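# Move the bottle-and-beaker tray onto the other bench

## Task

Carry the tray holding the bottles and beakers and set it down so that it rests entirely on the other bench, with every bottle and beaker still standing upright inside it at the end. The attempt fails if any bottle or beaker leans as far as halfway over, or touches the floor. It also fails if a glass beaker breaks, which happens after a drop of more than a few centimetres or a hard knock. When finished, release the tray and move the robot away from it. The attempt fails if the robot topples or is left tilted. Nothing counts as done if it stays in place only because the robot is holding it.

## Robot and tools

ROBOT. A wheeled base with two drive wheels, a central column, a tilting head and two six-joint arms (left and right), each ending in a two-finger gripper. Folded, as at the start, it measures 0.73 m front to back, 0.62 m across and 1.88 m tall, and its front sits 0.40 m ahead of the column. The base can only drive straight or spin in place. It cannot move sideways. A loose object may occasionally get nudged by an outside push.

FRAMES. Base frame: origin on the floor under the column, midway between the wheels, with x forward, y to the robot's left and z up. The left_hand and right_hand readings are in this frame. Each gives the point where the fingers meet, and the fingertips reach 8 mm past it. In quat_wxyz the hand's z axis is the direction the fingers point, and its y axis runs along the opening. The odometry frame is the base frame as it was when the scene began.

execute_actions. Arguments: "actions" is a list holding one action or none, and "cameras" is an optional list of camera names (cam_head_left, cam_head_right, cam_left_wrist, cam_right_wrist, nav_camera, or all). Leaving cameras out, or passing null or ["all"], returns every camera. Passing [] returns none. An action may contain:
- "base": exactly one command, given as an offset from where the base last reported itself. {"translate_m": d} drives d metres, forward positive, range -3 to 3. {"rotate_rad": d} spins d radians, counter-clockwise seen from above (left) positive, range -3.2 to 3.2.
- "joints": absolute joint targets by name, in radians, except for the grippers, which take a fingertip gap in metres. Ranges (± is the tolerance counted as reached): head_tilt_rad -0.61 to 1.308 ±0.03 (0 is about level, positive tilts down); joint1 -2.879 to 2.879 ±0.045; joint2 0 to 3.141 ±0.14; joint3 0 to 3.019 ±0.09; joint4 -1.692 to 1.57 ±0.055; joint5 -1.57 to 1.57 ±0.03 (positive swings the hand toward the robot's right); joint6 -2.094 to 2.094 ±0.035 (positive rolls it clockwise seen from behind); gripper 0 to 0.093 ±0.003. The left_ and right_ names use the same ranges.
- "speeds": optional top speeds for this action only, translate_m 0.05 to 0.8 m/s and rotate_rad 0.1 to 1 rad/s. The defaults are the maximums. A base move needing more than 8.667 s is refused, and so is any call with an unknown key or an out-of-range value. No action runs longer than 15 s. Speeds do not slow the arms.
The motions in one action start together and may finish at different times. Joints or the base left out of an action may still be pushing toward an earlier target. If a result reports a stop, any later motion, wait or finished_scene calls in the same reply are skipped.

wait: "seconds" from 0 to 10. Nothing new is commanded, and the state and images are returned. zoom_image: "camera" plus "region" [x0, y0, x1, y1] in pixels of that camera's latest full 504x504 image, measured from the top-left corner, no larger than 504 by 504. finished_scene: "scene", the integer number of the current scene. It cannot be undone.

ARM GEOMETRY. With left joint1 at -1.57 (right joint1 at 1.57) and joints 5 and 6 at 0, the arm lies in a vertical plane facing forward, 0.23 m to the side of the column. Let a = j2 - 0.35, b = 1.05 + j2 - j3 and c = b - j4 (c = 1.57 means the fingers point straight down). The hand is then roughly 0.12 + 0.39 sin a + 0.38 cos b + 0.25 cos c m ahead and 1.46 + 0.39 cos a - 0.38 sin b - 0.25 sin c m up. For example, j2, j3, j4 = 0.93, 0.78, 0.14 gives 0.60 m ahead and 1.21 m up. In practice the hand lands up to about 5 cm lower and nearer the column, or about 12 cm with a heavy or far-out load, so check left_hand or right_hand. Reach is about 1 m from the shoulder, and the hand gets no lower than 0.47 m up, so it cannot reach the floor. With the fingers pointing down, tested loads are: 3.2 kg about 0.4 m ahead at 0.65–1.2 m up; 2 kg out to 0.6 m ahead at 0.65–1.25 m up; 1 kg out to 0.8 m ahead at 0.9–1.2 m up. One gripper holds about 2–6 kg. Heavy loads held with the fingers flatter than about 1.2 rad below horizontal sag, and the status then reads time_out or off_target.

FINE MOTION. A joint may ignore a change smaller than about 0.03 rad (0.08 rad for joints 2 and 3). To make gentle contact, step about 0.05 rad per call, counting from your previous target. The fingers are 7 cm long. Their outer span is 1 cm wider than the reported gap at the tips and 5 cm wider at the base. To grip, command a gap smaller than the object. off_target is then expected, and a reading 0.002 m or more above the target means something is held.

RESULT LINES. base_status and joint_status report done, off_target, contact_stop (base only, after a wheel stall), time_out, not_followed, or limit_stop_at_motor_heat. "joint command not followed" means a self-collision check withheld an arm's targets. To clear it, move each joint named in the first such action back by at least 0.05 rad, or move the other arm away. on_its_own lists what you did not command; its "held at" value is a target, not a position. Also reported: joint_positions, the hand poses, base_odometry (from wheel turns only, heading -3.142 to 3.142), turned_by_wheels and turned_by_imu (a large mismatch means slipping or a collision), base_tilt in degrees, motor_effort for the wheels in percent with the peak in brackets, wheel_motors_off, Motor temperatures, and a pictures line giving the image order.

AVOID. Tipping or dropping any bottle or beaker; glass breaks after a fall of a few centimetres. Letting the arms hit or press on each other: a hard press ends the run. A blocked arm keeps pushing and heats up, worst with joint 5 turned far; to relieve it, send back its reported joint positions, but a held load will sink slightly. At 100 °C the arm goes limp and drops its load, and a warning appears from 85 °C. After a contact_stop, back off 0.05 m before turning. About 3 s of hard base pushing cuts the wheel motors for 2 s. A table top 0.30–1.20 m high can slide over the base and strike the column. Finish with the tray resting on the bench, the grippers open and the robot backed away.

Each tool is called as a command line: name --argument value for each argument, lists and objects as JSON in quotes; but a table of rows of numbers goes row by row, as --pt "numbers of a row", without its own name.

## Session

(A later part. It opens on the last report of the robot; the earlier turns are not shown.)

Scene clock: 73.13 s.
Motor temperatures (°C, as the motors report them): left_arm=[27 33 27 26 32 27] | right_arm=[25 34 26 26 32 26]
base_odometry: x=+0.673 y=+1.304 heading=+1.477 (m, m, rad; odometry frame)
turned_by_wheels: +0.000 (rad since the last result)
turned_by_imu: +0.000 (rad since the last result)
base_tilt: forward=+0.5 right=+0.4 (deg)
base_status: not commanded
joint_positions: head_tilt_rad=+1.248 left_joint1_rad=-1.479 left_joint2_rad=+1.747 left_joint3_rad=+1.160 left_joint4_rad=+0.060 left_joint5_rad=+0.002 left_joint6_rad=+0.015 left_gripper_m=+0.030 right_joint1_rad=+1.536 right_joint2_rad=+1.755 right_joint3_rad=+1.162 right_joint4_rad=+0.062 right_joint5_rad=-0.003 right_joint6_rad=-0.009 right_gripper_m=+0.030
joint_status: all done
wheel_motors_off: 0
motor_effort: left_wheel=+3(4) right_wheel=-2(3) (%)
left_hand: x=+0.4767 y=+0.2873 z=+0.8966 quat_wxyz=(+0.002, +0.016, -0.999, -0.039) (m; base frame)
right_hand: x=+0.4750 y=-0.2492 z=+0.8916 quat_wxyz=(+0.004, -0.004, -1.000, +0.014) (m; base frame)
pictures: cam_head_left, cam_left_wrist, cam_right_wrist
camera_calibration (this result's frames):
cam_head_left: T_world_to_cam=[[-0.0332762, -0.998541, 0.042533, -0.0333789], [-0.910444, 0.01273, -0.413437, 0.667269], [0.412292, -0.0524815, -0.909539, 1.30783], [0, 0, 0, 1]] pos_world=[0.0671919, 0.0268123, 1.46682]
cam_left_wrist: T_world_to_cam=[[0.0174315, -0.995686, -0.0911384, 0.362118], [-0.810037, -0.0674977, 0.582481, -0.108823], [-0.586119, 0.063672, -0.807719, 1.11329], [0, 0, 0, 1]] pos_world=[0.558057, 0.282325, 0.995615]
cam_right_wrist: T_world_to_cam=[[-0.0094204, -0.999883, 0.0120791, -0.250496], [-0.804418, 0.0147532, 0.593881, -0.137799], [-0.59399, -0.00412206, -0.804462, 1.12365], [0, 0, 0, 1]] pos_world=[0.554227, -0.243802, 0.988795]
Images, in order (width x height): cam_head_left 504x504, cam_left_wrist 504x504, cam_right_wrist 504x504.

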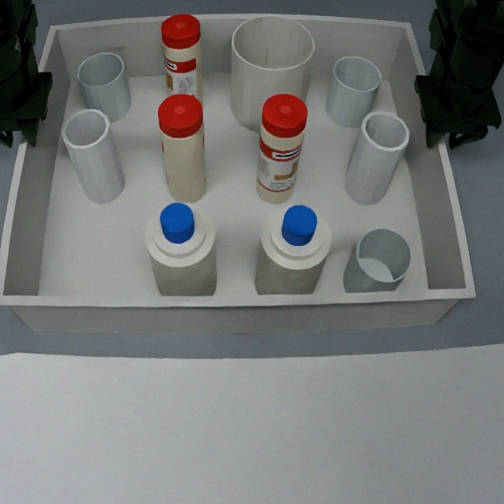

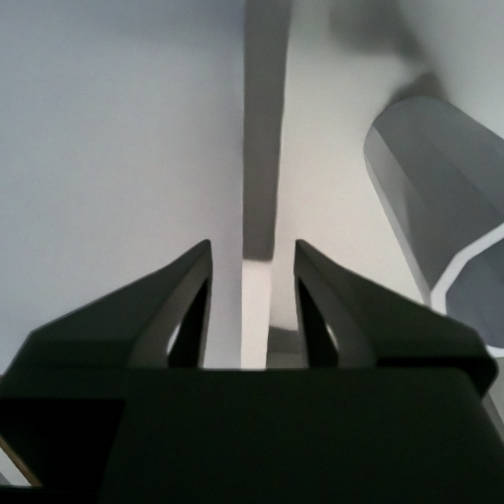

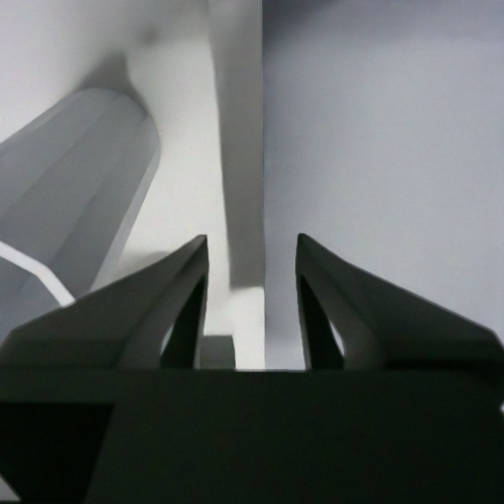

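execute_actions --actions '[{"joints":{"left_joint2_rad":1.414,"left_joint3_rad":0.943,"left_joint4_rad":-0.05,"right_joint2_rad":1.414,"right_joint3_rad":0.943,"right_joint4_rad":-0.05}}]' --cameras '[]'

execute_actions --actions '[{"base":{"translate_m":-0.7},"joints":{"head_tilt_rad":0.8}}]' --cameras '["cam_head_left","cam_head_right"]'

Scene clock: 74.63 s.
Motor temperatures (°C, as the motors report them): left_arm=[27 33 27 26 32 27] | right_arm=[25 34 26 26 31 26]
base_odometry: x=+0.673 y=+1.304 heading=+1.477 (m, m, rad; odometry frame)
turned_by_wheels: +0.000 (rad since the last result)
turned_by_imu: +0.000 (rad since the last result)
base_tilt: forward=+0.4 right=+0.4 (deg)
base_status: not commanded
joint_positions: head_tilt_rad=+1.248 left_joint1_rad=-1.479 left_joint2_rad=+1.398 left_joint3_rad=+0.948 left_joint4_rad=-0.052 left_joint5_rad=+0.002 left_joint6_rad=+0.015 left_gripper_m=+0.030 right_joint1_rad=+1.536 right_joint2_rad=+1.397 right_joint3_rad=+0.943 right_joint4_rad=-0.043 right_joint5_rad=-0.003 right_joint6_rad=-0.009 right_gripper_m=+0.030
joint_status: all done
wheel_motors_off: 0
motor_effort: left_wheel=+3(5) right_wheel=-1(3) (%)
left_hand: x=+0.4901 y=+0.2778 z=+1.0223 quat_wxyz=(-0.010, +0.015, -0.999, -0.039) (m; base frame)
right_hand: x=+0.4908 y=-0.2455 z=+1.0208 quat_wxyz=(-0.013, -0.004, -1.000, +0.014) (m; base frame)
pictures: none
No camera images: the call's "cameras" was empty. Leave "cameras" out to get every camera's image.

Scene clock: 77.37 s.
Motor temperatures (°C, as the motors report them): left_arm=[27 32 27 26 31 27] | right_arm=[25 33 26 26 30 26]
base_odometry: x=+0.607 y=+0.607 heading=+1.478 (m, m, rad; odometry frame)
turned_by_wheels: +0.001 (rad since the last result)
turned_by_imu: +0.001 (rad since the last result)
base_tilt: forward=+0.4 right=+0.4 (deg)
base_status: done
joint_positions: head_tilt_rad=+0.815 left_joint1_rad=-1.479 left_joint2_rad=+1.402 left_joint3_rad=+0.943 left_joint4_rad=-0.052 left_joint5_rad=+0.002 left_joint6_rad=+0.015 left_gripper_m=+0.030 right_joint1_rad=+1.536 right_joint2_rad=+1.400 right_joint3_rad=+0.939 right_joint4_rad=-0.043 right_joint5_rad=-0.003 right_joint6_rad=-0.009 right_gripper_m=+0.030
joint_status: all done
wheel_motors_off: 0
motor_effort: left_wheel=+0(68) right_wheel=+0(44) (%)
left_hand: x=+0.4854 y=+0.2778 z=+1.0207 quat_wxyz=(-0.006, +0.015, -0.999, -0.039) (m; base frame)
right_hand: x=+0.4867 y=-0.2455 z=+1.0198 quat_wxyz=(-0.010, -0.004, -1.000, +0.014) (m; base frame)
pictures: cam_head_left, cam_head_right
camera_calibration (this result's frames):
cam_head_left: T_world_to_cam=[[-0.0480563, -0.998541, 0.0246364, -0.00507914], [-0.652806, 0.01273, -0.757418, 1.18412], [0.755999, -0.0524815, -0.652465, 0.894751], [0, 0, 0, 1]] pos_world=[0.096324, 0.0268123, 1.48079]
cam_head_right: T_world_to_cam=[[-0.0445243, -0.998536, 0.0307083, -0.082599], [-0.664718, 0.00666474, -0.747065, 1.1646], [0.745767, -0.0536749, -0.664042, 0.910573], [0, 0, 0, 1]] pos_world=[0.0913814, -0.041365, 1.47723]
Images, in order (width x height): cam_head_left 504x504, cam_head_right 504x504.

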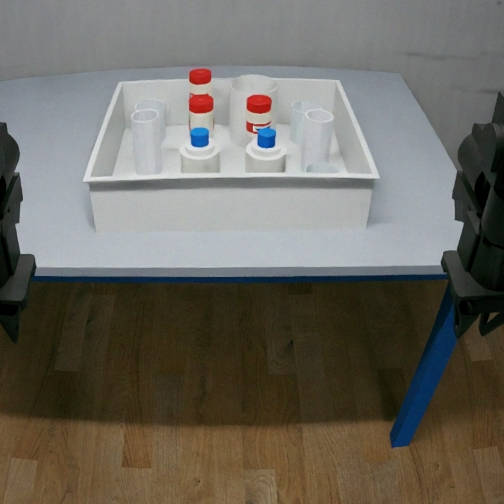

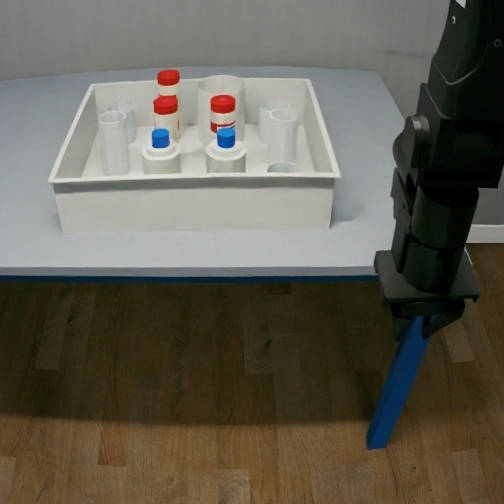

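finished_scene --scene 2

The scene is finished: the task was done.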